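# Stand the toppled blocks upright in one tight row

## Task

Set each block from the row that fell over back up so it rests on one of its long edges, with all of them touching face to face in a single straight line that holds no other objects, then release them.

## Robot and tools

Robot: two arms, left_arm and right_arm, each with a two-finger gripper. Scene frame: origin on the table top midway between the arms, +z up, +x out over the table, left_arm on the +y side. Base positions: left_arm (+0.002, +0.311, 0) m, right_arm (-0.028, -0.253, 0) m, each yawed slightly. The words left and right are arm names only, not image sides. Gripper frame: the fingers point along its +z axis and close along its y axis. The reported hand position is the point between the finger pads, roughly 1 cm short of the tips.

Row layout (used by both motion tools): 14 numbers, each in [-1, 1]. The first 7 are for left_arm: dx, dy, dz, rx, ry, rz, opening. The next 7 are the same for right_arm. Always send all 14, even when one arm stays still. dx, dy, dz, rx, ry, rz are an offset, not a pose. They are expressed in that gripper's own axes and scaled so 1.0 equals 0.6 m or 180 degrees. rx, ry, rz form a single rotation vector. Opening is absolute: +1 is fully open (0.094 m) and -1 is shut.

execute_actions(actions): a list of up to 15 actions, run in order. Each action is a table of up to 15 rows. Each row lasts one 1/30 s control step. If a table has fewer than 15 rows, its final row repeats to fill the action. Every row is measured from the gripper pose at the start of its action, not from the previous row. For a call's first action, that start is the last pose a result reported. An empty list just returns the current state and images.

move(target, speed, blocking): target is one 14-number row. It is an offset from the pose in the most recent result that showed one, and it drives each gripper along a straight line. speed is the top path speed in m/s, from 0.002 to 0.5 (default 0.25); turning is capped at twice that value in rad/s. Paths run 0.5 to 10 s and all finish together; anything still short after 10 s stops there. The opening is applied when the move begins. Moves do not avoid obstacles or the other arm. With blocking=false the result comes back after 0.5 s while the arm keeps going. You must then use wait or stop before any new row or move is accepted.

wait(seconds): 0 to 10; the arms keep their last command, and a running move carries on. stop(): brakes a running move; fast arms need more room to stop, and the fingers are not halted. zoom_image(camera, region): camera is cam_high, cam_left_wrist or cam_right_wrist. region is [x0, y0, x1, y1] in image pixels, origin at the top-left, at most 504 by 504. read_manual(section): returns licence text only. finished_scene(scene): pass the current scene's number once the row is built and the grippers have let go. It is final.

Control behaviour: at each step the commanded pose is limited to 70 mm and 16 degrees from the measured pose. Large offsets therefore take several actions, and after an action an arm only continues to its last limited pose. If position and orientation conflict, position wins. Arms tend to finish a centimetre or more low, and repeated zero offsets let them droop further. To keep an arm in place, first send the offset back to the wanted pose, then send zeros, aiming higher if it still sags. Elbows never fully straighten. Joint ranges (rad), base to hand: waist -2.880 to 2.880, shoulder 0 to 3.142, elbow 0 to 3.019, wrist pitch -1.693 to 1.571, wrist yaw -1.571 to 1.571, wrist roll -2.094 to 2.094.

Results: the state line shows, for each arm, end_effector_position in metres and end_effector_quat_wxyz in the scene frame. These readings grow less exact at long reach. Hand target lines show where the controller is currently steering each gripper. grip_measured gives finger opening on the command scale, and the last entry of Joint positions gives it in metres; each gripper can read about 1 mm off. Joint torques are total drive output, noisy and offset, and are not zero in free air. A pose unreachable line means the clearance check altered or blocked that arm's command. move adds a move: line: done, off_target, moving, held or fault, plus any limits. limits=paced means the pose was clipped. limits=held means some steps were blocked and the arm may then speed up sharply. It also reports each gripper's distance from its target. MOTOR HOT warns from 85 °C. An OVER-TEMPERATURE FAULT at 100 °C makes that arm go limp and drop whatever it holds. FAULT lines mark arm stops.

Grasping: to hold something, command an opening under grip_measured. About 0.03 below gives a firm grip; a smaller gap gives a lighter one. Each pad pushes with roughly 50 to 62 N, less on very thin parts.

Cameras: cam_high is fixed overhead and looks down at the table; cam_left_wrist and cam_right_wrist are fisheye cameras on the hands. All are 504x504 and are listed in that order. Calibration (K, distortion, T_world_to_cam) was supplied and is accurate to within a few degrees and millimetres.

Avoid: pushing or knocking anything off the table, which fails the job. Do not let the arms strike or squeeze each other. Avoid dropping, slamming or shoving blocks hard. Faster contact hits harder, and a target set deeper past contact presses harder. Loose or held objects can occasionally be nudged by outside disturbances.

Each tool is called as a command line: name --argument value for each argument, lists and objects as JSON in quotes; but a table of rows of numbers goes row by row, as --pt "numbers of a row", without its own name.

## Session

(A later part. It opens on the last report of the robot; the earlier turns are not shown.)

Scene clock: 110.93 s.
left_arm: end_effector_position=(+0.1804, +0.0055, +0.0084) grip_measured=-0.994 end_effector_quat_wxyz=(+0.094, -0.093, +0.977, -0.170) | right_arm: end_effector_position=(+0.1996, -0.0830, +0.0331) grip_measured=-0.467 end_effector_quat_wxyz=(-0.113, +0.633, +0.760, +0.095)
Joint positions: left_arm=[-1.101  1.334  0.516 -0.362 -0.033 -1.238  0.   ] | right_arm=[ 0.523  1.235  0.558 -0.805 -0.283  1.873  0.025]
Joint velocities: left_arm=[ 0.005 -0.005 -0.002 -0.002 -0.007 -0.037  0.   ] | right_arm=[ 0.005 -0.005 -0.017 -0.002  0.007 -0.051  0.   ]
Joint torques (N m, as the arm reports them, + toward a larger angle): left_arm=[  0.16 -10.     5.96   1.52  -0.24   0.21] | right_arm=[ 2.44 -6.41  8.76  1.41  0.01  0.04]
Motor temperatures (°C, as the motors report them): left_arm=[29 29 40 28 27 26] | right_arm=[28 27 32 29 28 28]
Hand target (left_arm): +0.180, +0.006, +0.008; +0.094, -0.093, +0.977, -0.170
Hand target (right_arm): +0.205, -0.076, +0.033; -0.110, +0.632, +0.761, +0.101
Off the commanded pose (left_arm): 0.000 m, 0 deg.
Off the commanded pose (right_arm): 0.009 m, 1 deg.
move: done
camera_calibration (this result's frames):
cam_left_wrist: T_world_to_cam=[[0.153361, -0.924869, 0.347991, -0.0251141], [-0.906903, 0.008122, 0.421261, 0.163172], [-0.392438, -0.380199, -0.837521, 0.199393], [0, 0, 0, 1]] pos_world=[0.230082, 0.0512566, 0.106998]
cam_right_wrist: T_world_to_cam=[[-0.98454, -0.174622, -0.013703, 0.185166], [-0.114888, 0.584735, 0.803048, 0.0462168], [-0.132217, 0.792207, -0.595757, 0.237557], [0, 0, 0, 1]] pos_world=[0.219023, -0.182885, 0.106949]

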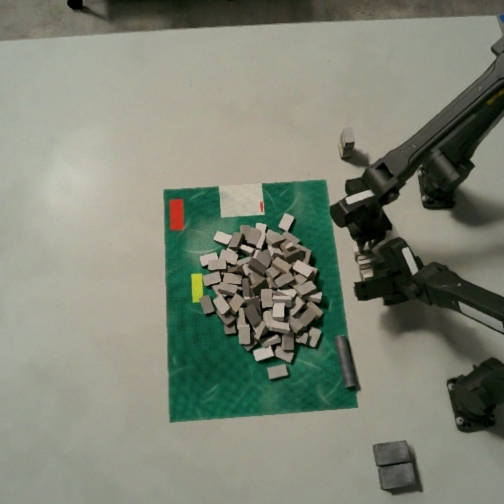

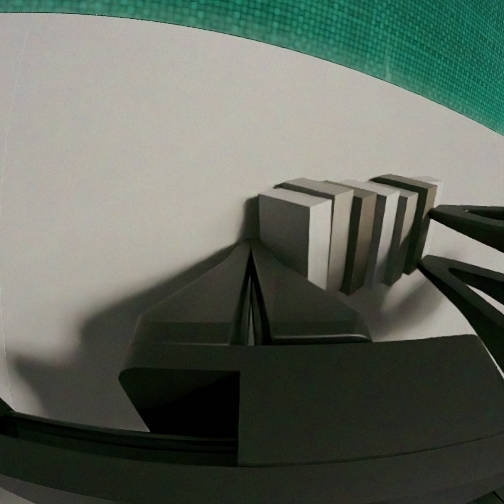

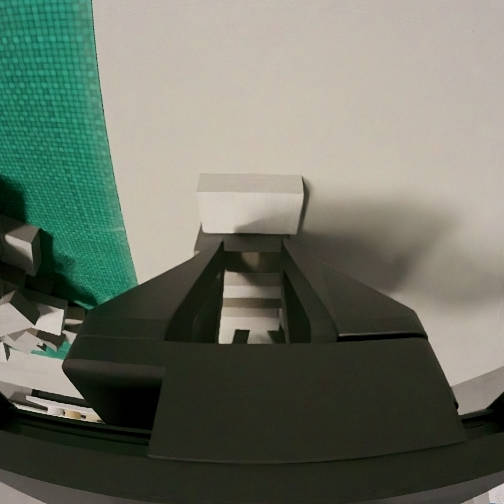

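move --target '[0,0,0,0,0,0,-1, -0.035,0,-0.01,0,0,0,-0.47]' --speed 0.04

move --target '[0,0,0,0,0,0,-1, -0.005,0,0.017,0,0,0,-0.47]' --speed 0.04

move --target '[0,0,0,0,0,0,-1, 0.06,0,0.019,0,0,0,-0.47]' --speed 0.02

Scene clock: 118.10 s.
left_arm: end_effector_position=(+0.1804, +0.0055, +0.0084) grip_measured=-0.994 end_effector_quat_wxyz=(+0.094, -0.093, +0.977, -0.170) | right_arm: end_effector_position=(+0.2097, -0.1004, +0.0334) grip_measured=-0.467 end_effector_quat_wxyz=(-0.109, +0.635, +0.758, +0.101)
Joint positions: left_arm=[-1.101  1.334  0.516 -0.362 -0.033 -1.238  0.   ] | right_arm=[ 0.449  1.234  0.558 -0.813 -0.288  1.803  0.025]
Joint velocities: left_arm=[-0.005 -0.015  0.027 -0.002 -0.007 -0.081  0.001] | right_arm=[-0.005 -0.005 -0.017 -0.032 -0.037 -0.037  0.   ]
Joint torques (N m, as the arm reports them, + toward a larger angle): left_arm=[ 0.21 -9.66  5.99  1.49 -0.21  0.23] | right_arm=[ 0.47 -8.4   7.1  -0.23 -0.21 -0.29]
Motor temperatures (°C, as the motors report them): left_arm=[29 29 39 28 27 26] | right_arm=[28 27 32 29 28 28]
Hand target (left_arm): +0.180, +0.006, +0.008; +0.094, -0.093, +0.977, -0.170
Hand target (right_arm): +0.204, -0.104, +0.032; -0.114, +0.633, +0.760, +0.095
Off the commanded pose (left_arm): 0.000 m, 0 deg.
Off the commanded pose (right_arm): 0.007 m, 1 deg.
move: done
camera_calibration (this result's frames):
cam_left_wrist: T_world_to_cam=[[0.153361, -0.924869, 0.347991, -0.0251141], [-0.906903, 0.008122, 0.421261, 0.163172], [-0.392438, -0.380199, -0.837521, 0.199393], [0, 0, 0, 1]] pos_world=[0.230082, 0.0512566, 0.106998]
cam_right_wrist: T_world_to_cam=[[-0.985601, -0.167044, -0.0262239, 0.193477], [-0.120018, 0.581854, 0.804389, 0.0580767], [-0.11911, 0.795954, -0.593523, 0.25041], [0, 0, 0, 1]] pos_world=[0.227488, -0.200788, 0.106982]

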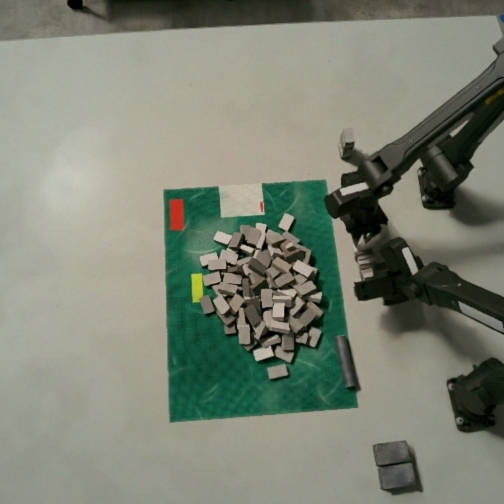

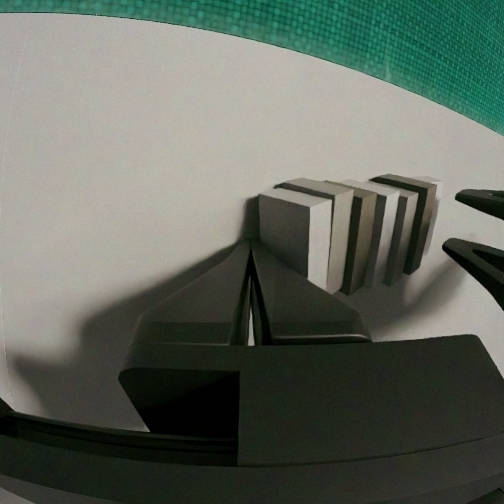

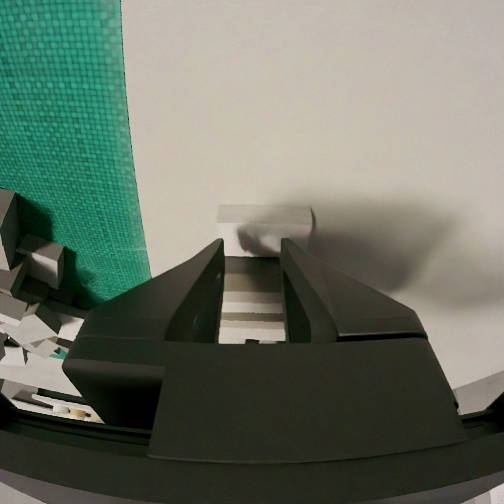

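Scene clock: 118.83 s.
left_arm: end_effector_position=(+0.1804, +0.0055, +0.0084) grip_measured=-0.994 end_effector_quat_wxyz=(+0.094, -0.093, +0.977, -0.170) | right_arm: end_effector_position=(+0.2132, -0.0989, +0.0300) grip_measured=-0.467 end_effector_quat_wxyz=(-0.108, +0.634, +0.759, +0.104)
Joint positions: left_arm=[-1.101  1.334  0.516 -0.362 -0.033 -1.238  0.   ] | right_arm=[ 0.449  1.249  0.558 -0.791 -0.288  1.803  0.025]
Joint velocities: left_arm=[-0.005 -0.005  0.012 -0.002 -0.007  0.066  0.   ] | right_arm=[-0.005 -0.015 -0.012  0.027 -0.007  0.007  0.001]
Joint torques (N m, as the arm reports them, + toward a larger angle): left_arm=[-0.17 -9.82  6.03  1.35 -0.22  0.24] | right_arm=[ 1.58 -6.76  6.32  1.19 -0.07 -0.07]
Motor temperatures (°C, as the motors report them): left_arm=[29 29 39 28 27 26] | right_arm=[28 27 32 29 28 28]
Hand target (left_arm): +0.180, +0.006, +0.008; +0.094, -0.093, +0.977, -0.170
Hand target (right_arm): +0.210, -0.100, +0.023; -0.109, +0.635, +0.758, +0.101
Off the commanded pose (left_arm): 0.000 m, 0 deg.
Off the commanded pose (right_arm): 0.008 m, 0 deg.
move: done
camera_calibration (this result's frames):
cam_left_wrist: T_world_to_cam=[[0.153361, -0.924869, 0.347991, -0.0251141], [-0.906903, 0.008122, 0.421261, 0.163172], [-0.392438, -0.380199, -0.837521, 0.199393], [0, 0, 0, 1]] pos_world=[0.230082, 0.0512566, 0.106998]
cam_right_wrist: T_world_to_cam=[[-0.985402, -0.166961, -0.0332779, 0.19721], [-0.125395, 0.579593, 0.8052, 0.0612042], [-0.115149, 0.797619, -0.592068, 0.246982], [0, 0, 0, 1]] pos_world=[0.230446, -0.199544, 0.103511]

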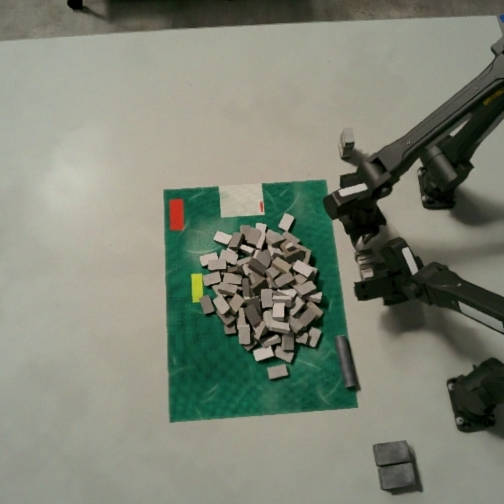

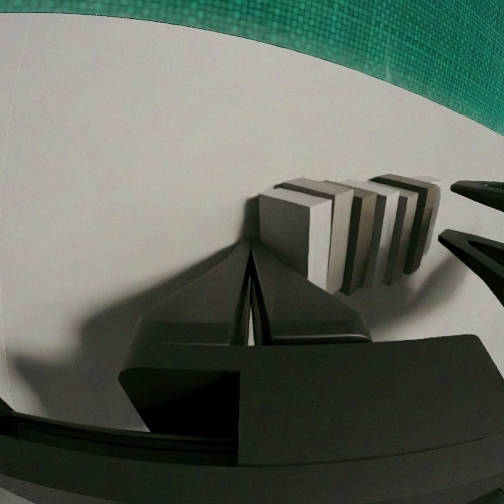

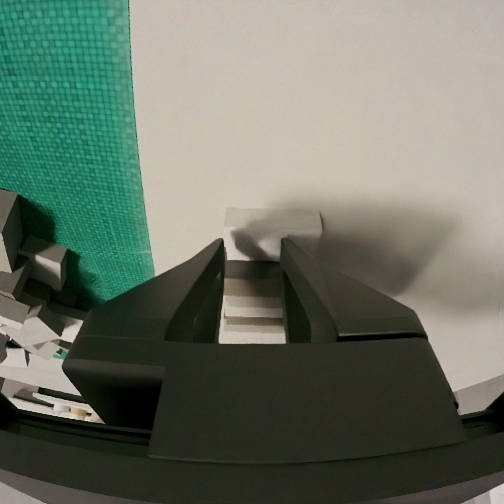

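Scene clock: 120.93 s.
left_arm: end_effector_position=(+0.1804, +0.0055, +0.0084) grip_measured=-0.994 end_effector_quat_wxyz=(+0.094, -0.093, +0.977, -0.170) | right_arm: end_effector_position=(+0.2015, -0.0791, +0.0284) grip_measured=-0.467 end_effector_quat_wxyz=(-0.098, +0.640, +0.756, +0.090)
Joint positions: left_arm=[-1.101  1.334  0.516 -0.362 -0.033 -1.238  0.   ] | right_arm=[ 0.552  1.249  0.558 -0.78  -0.249  1.919  0.025]
Joint velocities: left_arm=[ 0.005 -0.015  0.017 -0.002 -0.037 -0.022 -0.   ] | right_arm=[-0.005 -0.015 -0.002 -0.002  0.007 -0.007 -0.001]
Joint torques (N m, as the arm reports them, + toward a larger angle): left_arm=[ 0.41 -9.62  6.04  1.46 -0.19  0.2 ] | right_arm=[ 3.34 -6.02  9.19  1.85 -0.72  0.09]
Motor temperatures (°C, as the motors report them): left_arm=[29 29 38 28 27 26] | right_arm=[28 27 32 29 28 28]
Hand target (left_arm): +0.180, +0.006, +0.008; +0.094, -0.093, +0.977, -0.170
Hand target (right_arm): +0.206, -0.062, +0.031; -0.106, +0.634, +0.759, +0.104
Off the commanded pose (left_arm): 0.000 m, 0 deg.
Off the commanded pose (right_arm): 0.018 m, 2 deg.
move: off_target (right_arm)
camera_calibration (this result's frames):
cam_left_wrist: T_world_to_cam=[[0.153361, -0.924869, 0.347991, -0.0251141], [-0.906903, 0.008122, 0.421261, 0.163172], [-0.392438, -0.380199, -0.837521, 0.199393], [0, 0, 0, 1]] pos_world=[0.230082, 0.0512566, 0.106998]
cam_right_wrist: T_world_to_cam=[[-0.987383, -0.156812, -0.0220295, 0.189823], [-0.114095, 0.608035, 0.785669, 0.0500664], [-0.109808, 0.778269, -0.618255, 0.22699], [0, 0, 0, 1]] pos_world=[0.218065, -0.177335, 0.105183]

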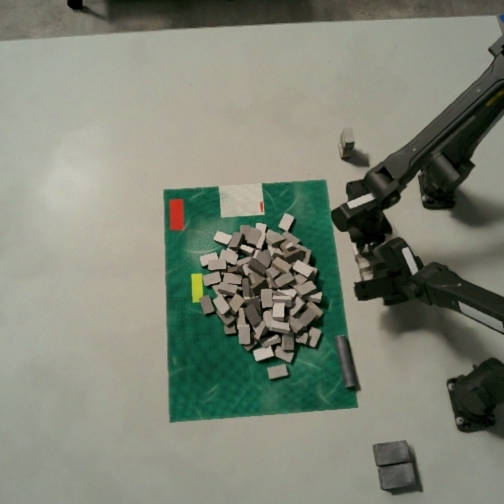

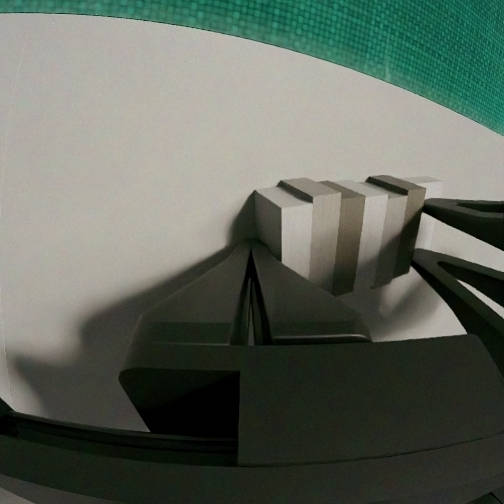

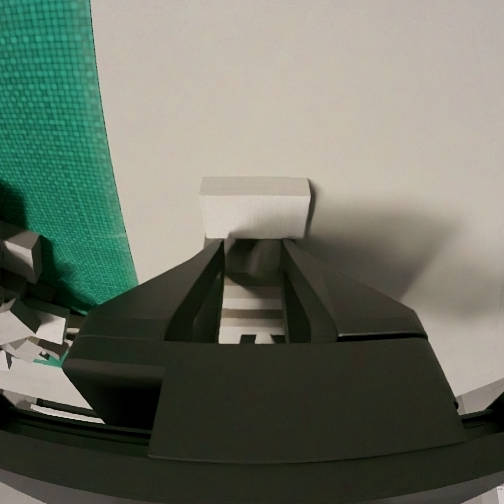

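move --target '[0,0.1,-0.15,0,0,0,-1, -0.02,0,-0.025,0,0.167,0,0.28]' --speed 0.06

move --target '[0,0,0,0,0,0,-1, -0.035,0,0.035,0,0,0,0.28]' --speed 0.03

Scene clock: 133.90 s.
left_arm: end_effector_position=(+0.1539, +0.0805, +0.0742) grip_measured=-0.994 end_effector_quat_wxyz=(+0.097, -0.093, +0.975, -0.177) | right_arm: end_effector_position=(+0.2094, -0.0917, +0.0445) grip_measured=+0.277 end_effector_quat_wxyz=(-0.291, +0.593, +0.706, +0.255)
Joint positions: left_arm=[-1.033  0.886  0.434 -0.712 -0.005 -1.176  0.   ] | right_arm=[ 0.206  1.322  0.516 -0.761 -0.795  1.555  0.06 ]
Joint velocities: left_arm=[-0.015 -0.015  0.022 -0.007  0.037 -0.037 -0.001] | right_arm=[ 0.005 -0.005 -0.002  0.012  0.066 -0.007  0.001]
Joint torques (N m, as the arm reports them, + toward a larger angle): left_arm=[ 1.02 -5.3   6.75  0.91  0.    0.33] | right_arm=[ 0.5  -6.98  5.59  0.28 -0.42 -0.24]
Motor temperatures (°C, as the motors report them): left_arm=[29 29 38 28 27 26] | right_arm=[28 27 33 29 28 28]
Hand target (left_arm): +0.152, +0.089, +0.070; +0.094, -0.093, +0.977, -0.170
Hand target (right_arm): +0.204, -0.094, +0.039; -0.297, +0.594, +0.704, +0.250
Off the commanded pose (left_arm): 0.010 m, 1 deg.
Off the commanded pose (right_arm): 0.008 m, 0 deg.
move: done
camera_calibration (this result's frames):
cam_left_wrist: T_world_to_cam=[[0.15082, -0.920008, 0.361715, 0.0244191], [-0.909676, 0.0140692, 0.415081, 0.111226], [-0.386967, -0.391646, -0.834787, 0.272483], [0, 0, 0, 1]] pos_world=[0.202939, 0.127618, 0.172465]
cam_right_wrist: T_world_to_cam=[[-0.987805, -0.154099, -0.0222578, 0.196378], [-0.0431501, 0.133592, 0.990097, -0.0214037], [-0.149599, 0.978982, -0.138613, 0.253024], [0, 0, 0, 1]] pos_world=[0.230912, -0.214585, 0.0606349]

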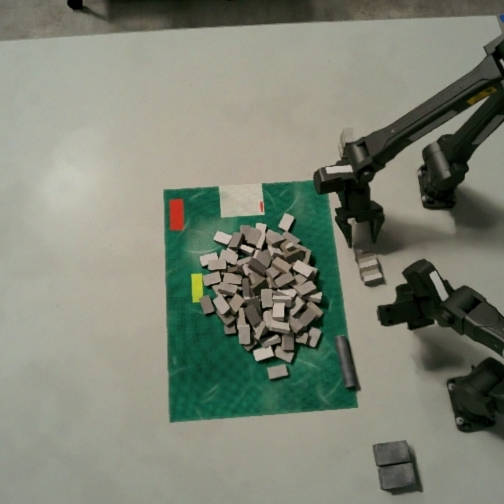

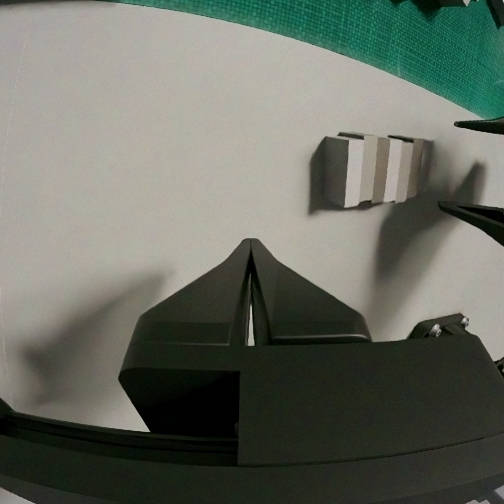

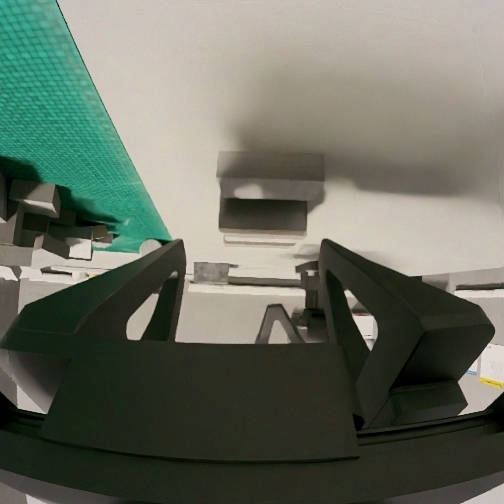

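Scene clock: 135.13 s.
left_arm: end_effector_position=(+0.1539, +0.0805, +0.0742) grip_measured=-0.994 end_effector_quat_wxyz=(+0.097, -0.093, +0.975, -0.177) | right_arm: end_effector_position=(+0.2141, -0.0903, +0.0232) grip_measured=+0.277 end_effector_quat_wxyz=(-0.291, +0.591, +0.706, +0.260)
Joint positions: left_arm=[-1.033  0.886  0.434 -0.712 -0.005 -1.176  0.   ] | right_arm=[ 0.206  1.399  0.502 -0.662 -0.801  1.555  0.06 ]
Joint velocities: left_arm=[-0.015 -0.005  0.007 -0.012  0.007  0.081  0.   ] | right_arm=[-0.005 -0.005 -0.012 -0.012  0.022 -0.066  0.001]
Joint torques (N m, as the arm reports them, + toward a larger angle): left_arm=[-0.11 -4.02  7.73  1.38 -0.19  0.23] | right_arm=[ 1.57 -7.28  4.64  1.32 -0.17 -0.09]
Motor temperatures (°C, as the motors report them): left_arm=[29 29 38 28 27 26] | right_arm=[28 27 33 29 28 28]
Hand target (left_arm): +0.154, +0.081, +0.074; +0.097, -0.093, +0.975, -0.177
Hand target (right_arm): +0.210, -0.091, +0.015; -0.291, +0.593, +0.706, +0.255
Off the commanded pose (left_arm): 0.000 m, 0 deg.
Off the commanded pose (right_arm): 0.009 m, 1 deg.
move: done
camera_calibration (this result's frames):
cam_left_wrist: T_world_to_cam=[[0.15082, -0.920008, 0.361715, 0.0244191], [-0.909676, 0.0140692, 0.415081, 0.111226], [-0.386967, -0.391646, -0.834787, 0.272483], [0, 0, 0, 1]] pos_world=[0.202939, 0.127618, 0.172465]
cam_right_wrist: T_world_to_cam=[[-0.987614, -0.153956, -0.0302601, 0.200938], [-0.0500574, 0.126388, 0.990717, 0.000506474], [-0.148702, 0.979961, -0.132529, 0.249082], [0, 0, 0, 1]] pos_world=[0.235513, -0.213219, 0.0385893]

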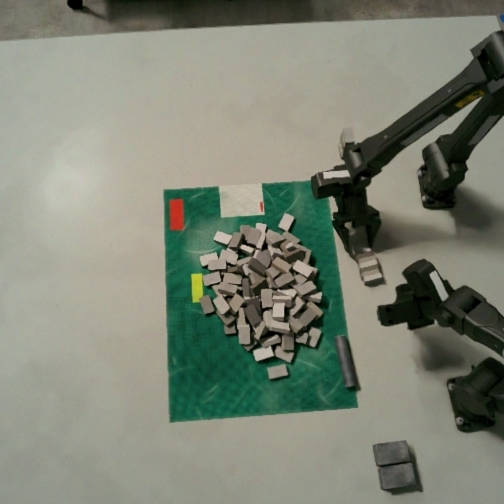

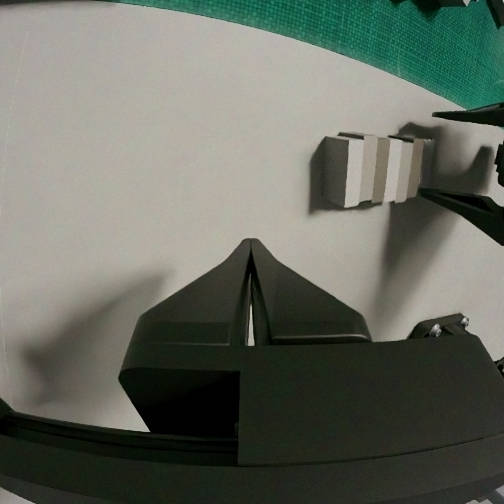

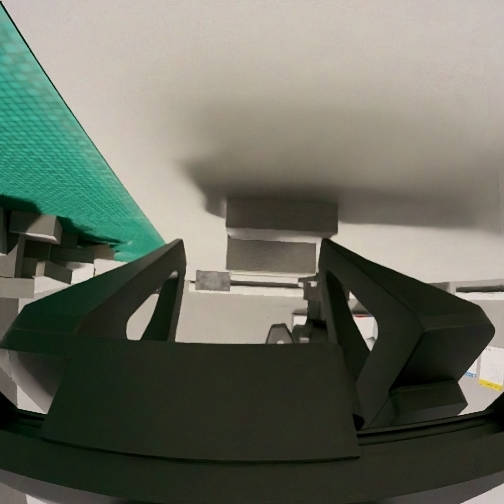

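Shift −y ~15 mm, then down.

move --target '[0,0,0,0,0,0,-1, -0.004,-0.03,-0.004,0,0,0,0.5]' --speed 0.03

move --target '[0,0,0,0,0,0,-1, -0.02,0,0.02,0,0,0,0.5]' --speed 0.03

Scene clock: 139.63 s.
left_arm: end_effector_position=(+0.1539, +0.0805, +0.0742) grip_measured=-0.994 end_effector_quat_wxyz=(+0.097, -0.093, +0.975, -0.177) | right_arm: end_effector_position=(+0.2020, -0.0935, +0.0225) grip_measured=+0.497 end_effector_quat_wxyz=(-0.290, +0.590, +0.706, +0.261)
Joint positions: left_arm=[-1.033  0.886  0.434 -0.712 -0.005 -1.176  0.   ] | right_arm=[ 0.201  1.368  0.468 -0.662 -0.802  1.546  0.07 ]
Joint velocities: left_arm=[-0.024  0.005  0.002 -0.007  0.022  0.007  0.   ] | right_arm=[ 0.005 -0.005 -0.017  0.012 -0.051  0.022 -0.002]
Joint torques (N m, as the arm reports them, + toward a larger angle): left_arm=[-0.1  -4.16  7.65  1.53 -0.22  0.21] | right_arm=[ 0.46 -8.65  5.   -0.11 -0.3  -0.2 ]
Motor temperatures (°C, as the motors report them): left_arm=[29 29 38 28 27 26] | right_arm=[28 27 32 29 28 28]
Hand target (left_arm): +0.154, +0.081, +0.074; +0.097, -0.093, +0.975, -0.177
Hand target (right_arm): +0.197, -0.097, +0.022; -0.291, +0.591, +0.706, +0.260
Off the commanded pose (left_arm): 0.000 m, 0 deg.
Off the commanded pose (right_arm): 0.006 m, 0 deg.
move: done
camera_calibration (this result's frames):
cam_left_wrist: T_world_to_cam=[[0.15082, -0.920008, 0.361715, 0.0244191], [-0.909676, 0.0140692, 0.415081, 0.111226], [-0.386967, -0.391646, -0.834787, 0.272483], [0, 0, 0, 1]] pos_world=[0.202939, 0.127618, 0.172465]
cam_right_wrist: T_world_to_cam=[[-0.987444, -0.154291, -0.0338939, 0.188438], [-0.0535017, 0.124763, 0.990743, 0.00145906], [-0.148634, 0.980117, -0.131451, 0.250331], [0, 0, 0, 1]] pos_world=[0.223358, -0.216461, 0.0378476]

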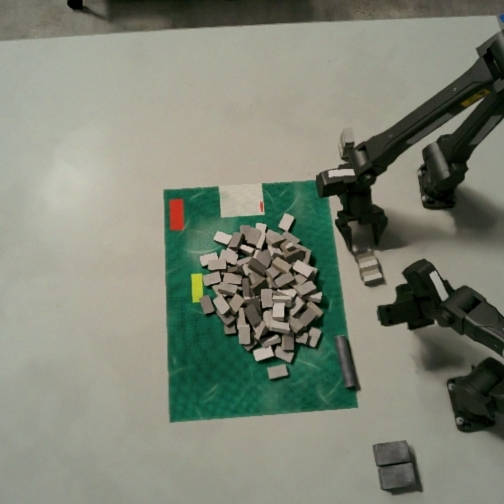

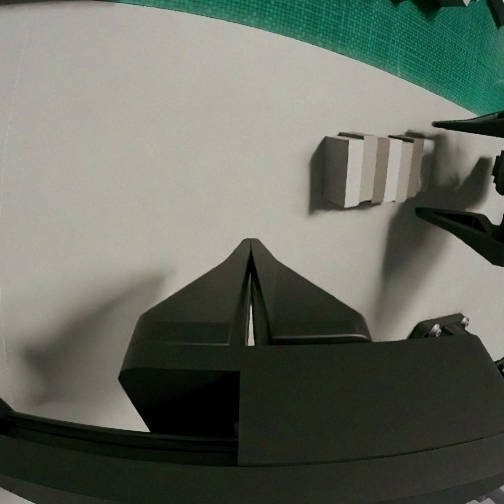

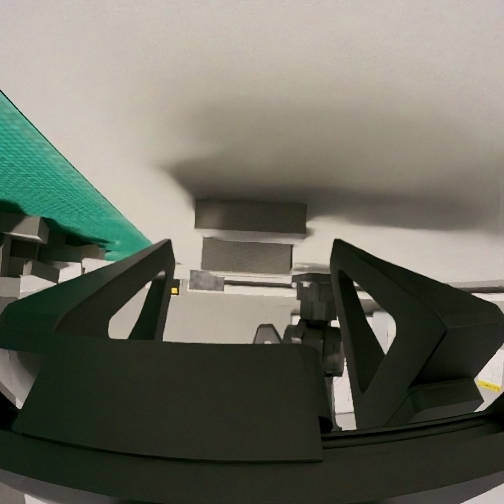

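Scene clock: 140.43 s.
left_arm: end_effector_position=(+0.1539, +0.0805, +0.0742) grip_measured=-0.994 end_effector_quat_wxyz=(+0.097, -0.093, +0.975, -0.177) | right_arm: end_effector_position=(+0.2070, -0.0925, +0.0120) grip_measured=+0.497 end_effector_quat_wxyz=(-0.288, +0.589, +0.707, +0.265)
Joint positions: left_arm=[-1.033  0.886  0.434 -0.712 -0.005 -1.176  0.   ] | right_arm=[ 0.201  1.415  0.468 -0.608 -0.804  1.546  0.07 ]
Joint velocities: left_arm=[ 0.005  0.005 -0.002 -0.002  0.007  0.022 -0.   ] | right_arm=[-0.005  0.005  0.002  0.017  0.007 -0.066 -0.001]
Joint torques (N m, as the arm reports them, + toward a larger angle): left_arm=[ 0.21 -4.13  7.67  1.46 -0.2   0.21] | right_arm=[ 1.52 -7.56  4.32  1.33 -0.28 -0.09]
Motor temperatures (°C, as the motors report them): left_arm=[29 29 38 28 27 26] | right_arm=[28 27 32 29 28 28]
Hand target (left_arm): +0.154, +0.081, +0.074; +0.097, -0.093, +0.975, -0.177
Hand target (right_arm): +0.203, -0.093, +0.006; -0.290, +0.590, +0.706, +0.261
Off the commanded pose (left_arm): 0.000 m, 0 deg.
Off the commanded pose (right_arm): 0.008 m, 0 deg.
move: done
camera_calibration (this result's frames):
cam_left_wrist: T_world_to_cam=[[0.15082, -0.920008, 0.361715, 0.0244191], [-0.909676, 0.0140692, 0.415081, 0.111226], [-0.386967, -0.391646, -0.834787, 0.272483], [0, 0, 0, 1]] pos_world=[0.202939, 0.127618, 0.172465]
cam_right_wrist: T_world_to_cam=[[-0.987182, -0.154204, -0.0411463, 0.193277], [-0.0603228, 0.12182, 0.990717, 0.0131747], [-0.14776, 0.9805, -0.129561, 0.248556], [0, 0, 0, 1]] pos_world=[0.228322, -0.21551, 0.0271034]

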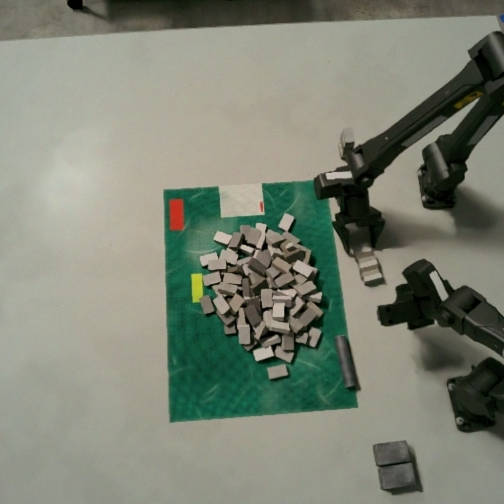

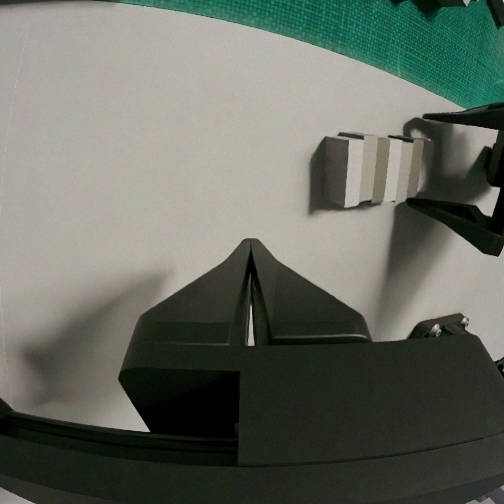

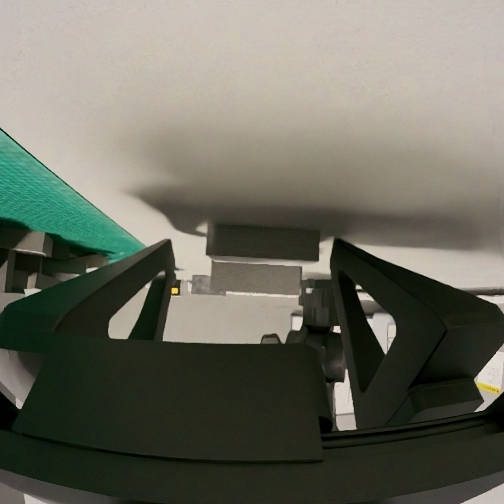

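move --target '[0,0,0,0,0,0,-1, -0.012,-0.012,-0.006,0,0,0,0.5]' --speed 0.03

move --target '[0,0,0,0,0,0,-1, 0,0,0,0,0,0,-0.3]'

move --target '[0,0,0,0,0,0,-1, 0.02,0,-0.09,0,0,0,-0.3]' --speed 0.05

Scene clock: 147.77 s.
left_arm: end_effector_position=(+0.1539, +0.0805, +0.0742) grip_measured=-0.994 end_effector_quat_wxyz=(+0.097, -0.093, +0.975, -0.177) | right_arm: end_effector_position=(+0.2098, -0.0969, +0.0126) grip_measured=+0.497 end_effector_quat_wxyz=(-0.285, +0.587, +0.707, +0.272)
Joint positions: left_arm=[-1.033  0.886  0.434 -0.712 -0.005 -1.176  0.   ] | right_arm=[ 0.18   1.415  0.468 -0.61  -0.809  1.521  0.07 ]
Joint velocities: left_arm=[ 0.024 -0.015 -0.012 -0.012  0.051  0.022  0.001] | right_arm=[-0.015 -0.015 -0.002 -0.022 -0.037  0.022 -0.   ]
Joint torques (N m, as the arm reports them, + toward a larger angle): left_arm=[-0.05 -3.83  7.64  1.44 -0.21  0.22] | right_arm=[ 0.33 -8.74  4.4  -0.27 -0.26 -0.31]
Motor temperatures (°C, as the motors report them): left_arm=[29 29 39 28 27 26] | right_arm=[28 27 31 29 28 28]
Hand target (left_arm): +0.154, +0.081, +0.074; +0.097, -0.093, +0.975, -0.177
Hand target (right_arm): +0.201, -0.101, +0.009; -0.289, +0.589, +0.707, +0.265
Off the commanded pose (left_arm): 0.000 m, 0 deg.
Off the commanded pose (right_arm): 0.010 m, 1 deg.
move: done
camera_calibration (this result's frames):
cam_left_wrist: T_world_to_cam=[[0.15082, -0.920008, 0.361715, 0.0244191], [-0.909676, 0.0140692, 0.415081, 0.111226], [-0.386967, -0.391646, -0.834787, 0.272483], [0, 0, 0, 1]] pos_world=[0.202939, 0.127618, 0.172465]
cam_right_wrist: T_world_to_cam=[[-0.987027, -0.15017, -0.0568008, 0.195925], [-0.0745471, 0.115318, 0.990527, 0.0156373], [-0.142198, 0.981912, -0.125016, 0.252314], [0, 0, 0, 1]] pos_world=[0.230428, -0.220132, 0.027183]

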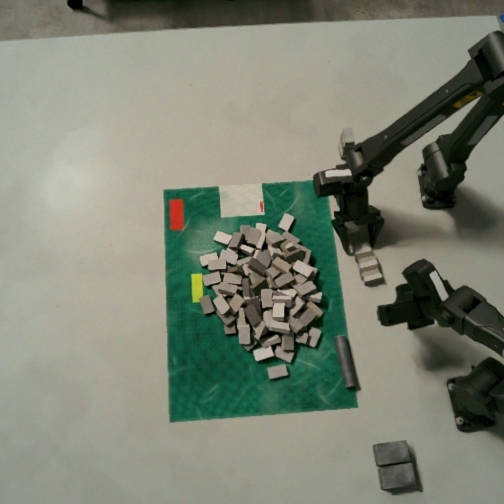

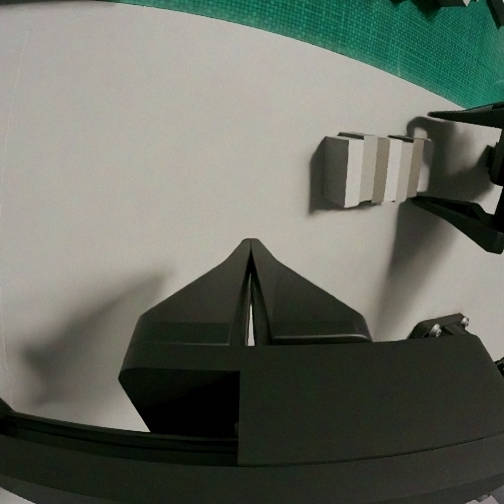

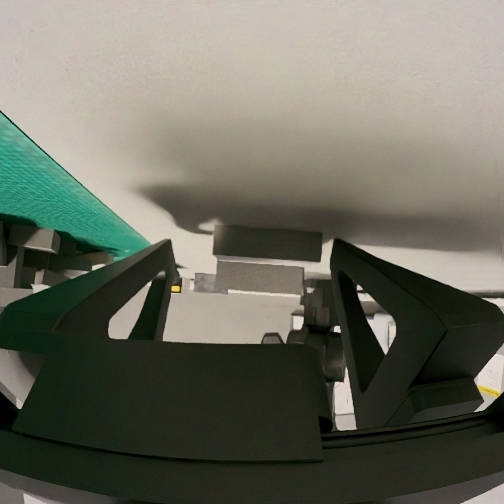

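Scene clock: 148.27 s.
left_arm: end_effector_position=(+0.1539, +0.0805, +0.0742) grip_measured=-0.994 end_effector_quat_wxyz=(+0.097, -0.093, +0.975, -0.177) | right_arm: end_effector_position=(+0.2098, -0.0970, +0.0125) grip_measured=-0.092 end_effector_quat_wxyz=(-0.284, +0.587, +0.707, +0.272)
Joint positions: left_arm=[-1.033  0.886  0.434 -0.712 -0.005 -1.176  0.   ] | right_arm=[ 0.18   1.415  0.468 -0.61  -0.808  1.521  0.043]
Joint velocities: left_arm=[-0.015  0.005  0.002 -0.007 -0.007  0.007  0.   ] | right_arm=[-0.015  0.005 -0.007  0.002 -0.022 -0.037  0.001]
Joint torques (N m, as the arm reports them, + toward a larger angle): left_arm=[ 0.   -4.33  7.67  1.57 -0.21  0.2 ] | right_arm=[ 1.37 -9.09  5.48  0.43 -0.43 -0.08]
Motor temperatures (°C, as the motors report them): left_arm=[29 29 39 28 27 26] | right_arm=[28 27 31 29 28 28]
Hand target (left_arm): +0.154, +0.081, +0.074; +0.097, -0.093, +0.975, -0.177
Hand target (right_arm): +0.210, -0.097, +0.013; -0.285, +0.587, +0.707, +0.272
Off the commanded pose (left_arm): 0.000 m, 0 deg.
Off the commanded pose (right_arm): 0.000 m, 0 deg.
move: done
camera_calibration (this result's frames):
cam_left_wrist: T_world_to_cam=[[0.15082, -0.920008, 0.361715, 0.0244191], [-0.909676, 0.0140692, 0.415081, 0.111226], [-0.386967, -0.391646, -0.834787, 0.272483], [0, 0, 0, 1]] pos_world=[0.202939, 0.127618, 0.172465]
cam_right_wrist: T_world_to_cam=[[-0.987023, -0.150203, -0.056784, 0.195915], [-0.0746431, 0.116068, 0.990433, 0.0158366], [-0.142175, 0.981818, -0.125773, 0.252388], [0, 0, 0, 1]] pos_world=[0.230438, -0.22021, 0.0271834]

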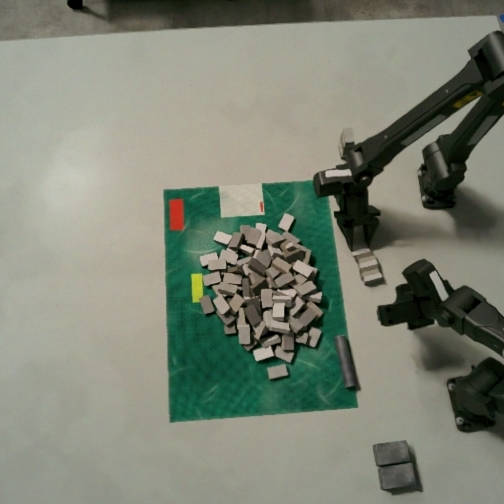

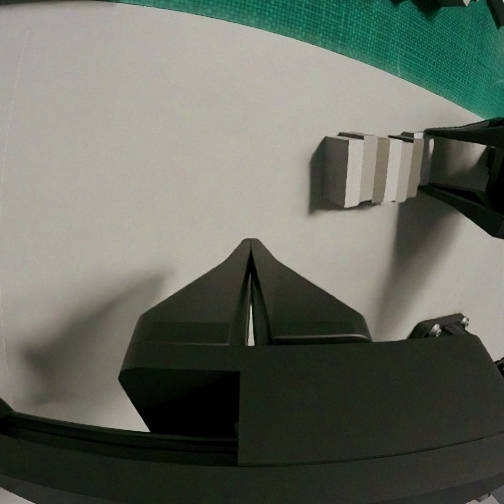

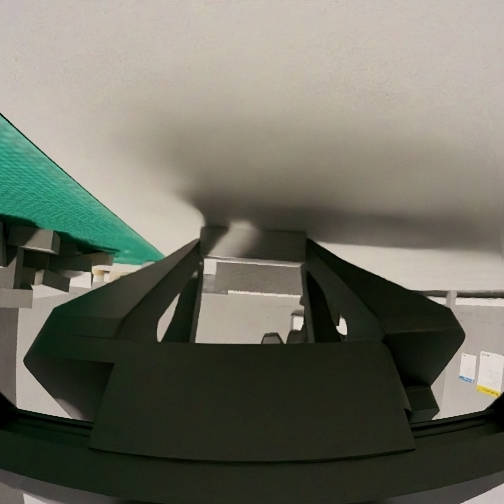

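Scene clock: 149.67 s.
left_arm: end_effector_position=(+0.1539, +0.0805, +0.0742) grip_measured=-0.994 end_effector_quat_wxyz=(+0.097, -0.093, +0.975, -0.177) | right_arm: end_effector_position=(+0.1930, -0.1267, +0.0460) grip_measured=-0.092 end_effector_quat_wxyz=(-0.301, +0.595, +0.700, +0.257)
Joint positions: left_arm=[-1.033  0.886  0.434 -0.712 -0.005 -1.176  0.   ] | right_arm=[ 0.063  1.308  0.497 -0.914 -0.803  1.356  0.043]
Joint velocities: left_arm=[-0.005  0.015 -0.007  0.002 -0.022 -0.095 -0.   ] | right_arm=[-0.005  0.015 -0.012  0.002  0.022 -0.066  0.002]
Joint torques (N m, as the arm reports them, + toward a larger angle): left_arm=[ 0.02 -3.96  7.76  1.52 -0.19  0.21] | right_arm=[ 0.59 -9.47 10.45 -0.57 -0.37 -0.21]
Motor temperatures (°C, as the motors report them): left_arm=[29 29 39 28 27 26] | right_arm=[28 27 32 29 28 28]
Hand target (left_arm): +0.154, +0.081, +0.074; +0.097, -0.093, +0.975, -0.177
Hand target (right_arm): +0.211, -0.128, +0.059; -0.286, +0.587, +0.707, +0.272
Off the commanded pose (left_arm): 0.000 m, 0 deg.
Off the commanded pose (right_arm): 0.023 m, 3 deg.
move: off_target (right_arm)
camera_calibration (this result's frames):
cam_left_wrist: T_world_to_cam=[[0.15082, -0.920008, 0.361715, 0.0244191], [-0.909676, 0.0140692, 0.415081, 0.111226], [-0.386967, -0.391646, -0.834787, 0.272483], [0, 0, 0, 1]] pos_world=[0.202939, 0.127618, 0.172465]
cam_right_wrist: T_world_to_cam=[[-0.988902, -0.148315, -0.00872315, 0.175122], [-0.0262408, 0.116569, 0.992836, -0.0245029], [-0.146235, 0.982046, -0.119167, 0.283857], [0, 0, 0, 1]] pos_world=[0.214045, -0.249931, 0.0596815]

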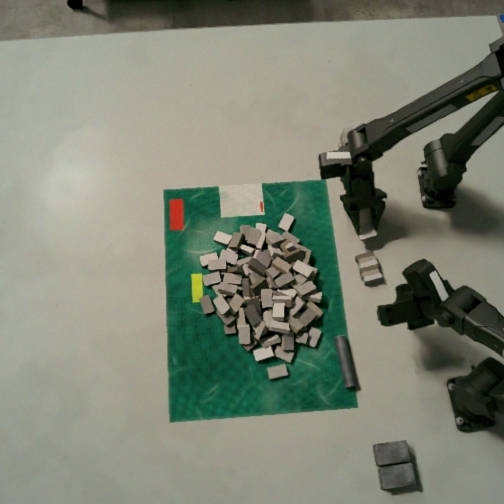

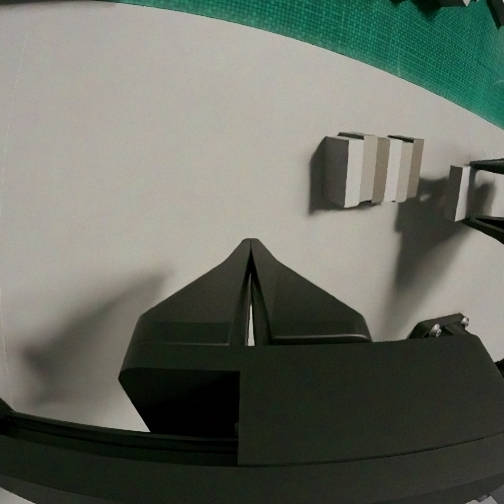

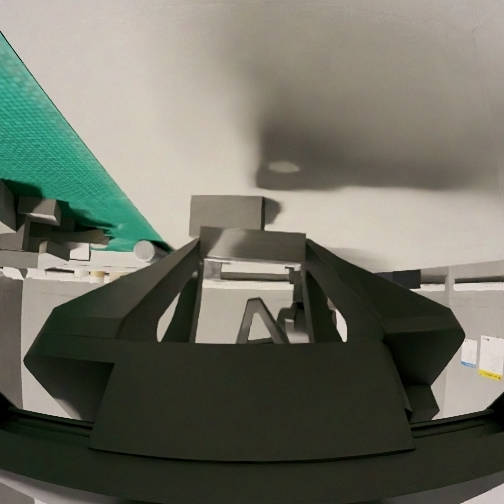

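move --target '[0,0.1,-0.04,0,0,0,-1, 0.01,0.025,-0.01,0,-0.5,0,-0.3]' --speed 0.15

Scene clock: 158.90 s.
left_arm: end_effector_position=(+0.1427, +0.1362, +0.0793) grip_measured=-0.994 end_effector_quat_wxyz=(+0.100, -0.093, +0.974, -0.183) | right_arm: end_effector_position=(+0.1988, -0.1363, +0.0483) grip_measured=-0.092 end_effector_quat_wxyz=(+0.220, +0.537, +0.788, -0.205)
Joint positions: left_arm=[-0.894  0.636  0.354 -0.871  0.053 -1.049  0.   ] | right_arm=[ 0.856  1.438  0.701 -1.2    0.5    2.096  0.043]
Joint velocities: left_arm=[ 0.005  0.005 -0.012  0.007 -0.037 -0.007 -0.   ] | right_arm=[-0.005 -0.005  0.002  0.002  0.037 -0.095 -0.001]
Joint torques (N m, as the arm reports them, + toward a larger angle): left_arm=[ 0.94 -2.21  7.13  0.98  0.1   0.35] | right_arm=[ 1.58 -9.18 10.77 -1.25  0.58  0.01]
Motor temperatures (°C, as the motors report them): left_arm=[29 29 39 28 27 26] | right_arm=[28 27 33 29 28 28]
Hand target (left_arm): +0.140, +0.143, +0.074; +0.096, -0.093, +0.975, -0.177
Hand target (right_arm): +0.209, -0.124, +0.057; +0.225, +0.539, +0.787, -0.197
Off the commanded pose (left_arm): 0.009 m, 1 deg.
Off the commanded pose (right_arm): 0.016 m, 14 deg.
joint sent to its limit (right arm) — the command would take joint 6 (wrist roll) past its upper limit, so that joint was sent only as far as its limit.
move: off_target (right_arm)
camera_calibration (this result's frames):
cam_left_wrist: T_world_to_cam=[[0.148442, -0.915505, 0.37392, 0.0742739], [-0.912386, 0.0190656, 0.408887, 0.0983009], [-0.381467, -0.401855, -0.832463, 0.294623], [0, 0, 0, 1]] pos_world=[0.191052, 0.18452, 0.177296]
cam_right_wrist: T_world_to_cam=[[-0.936014, -0.344281, 0.0731354, 0.138335], [-0.342853, 0.938856, 0.0316444, 0.195889], [-0.0795582, 0.0045449, -0.99682, 0.190309], [0, 0, 0, 1]] pos_world=[0.211785, -0.137151, 0.173387]

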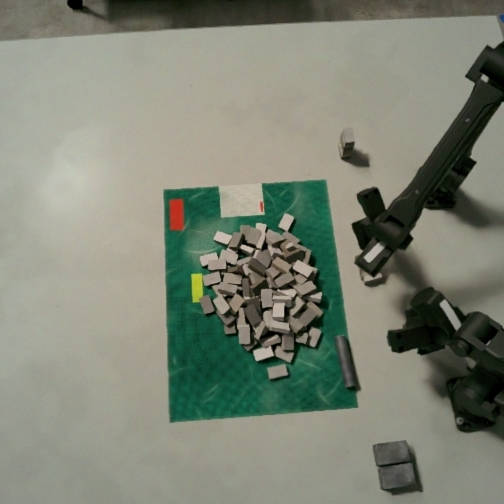

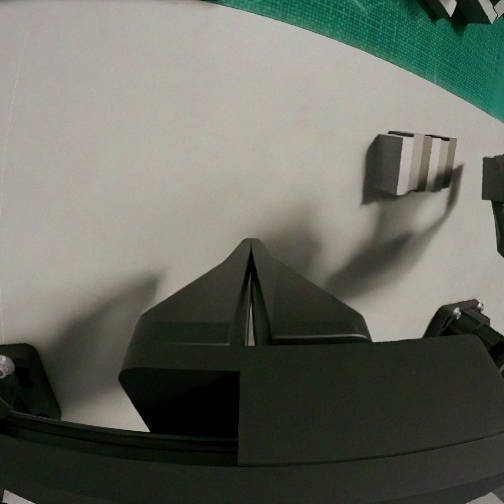

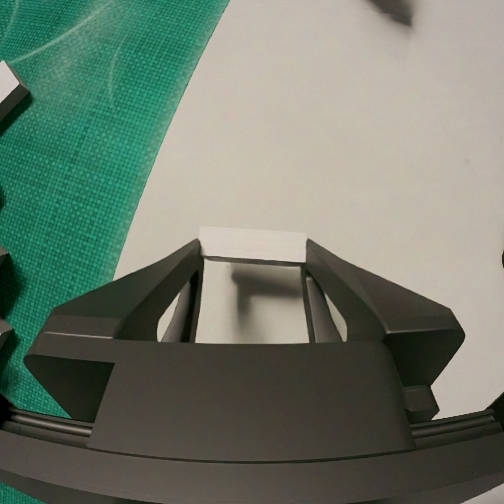

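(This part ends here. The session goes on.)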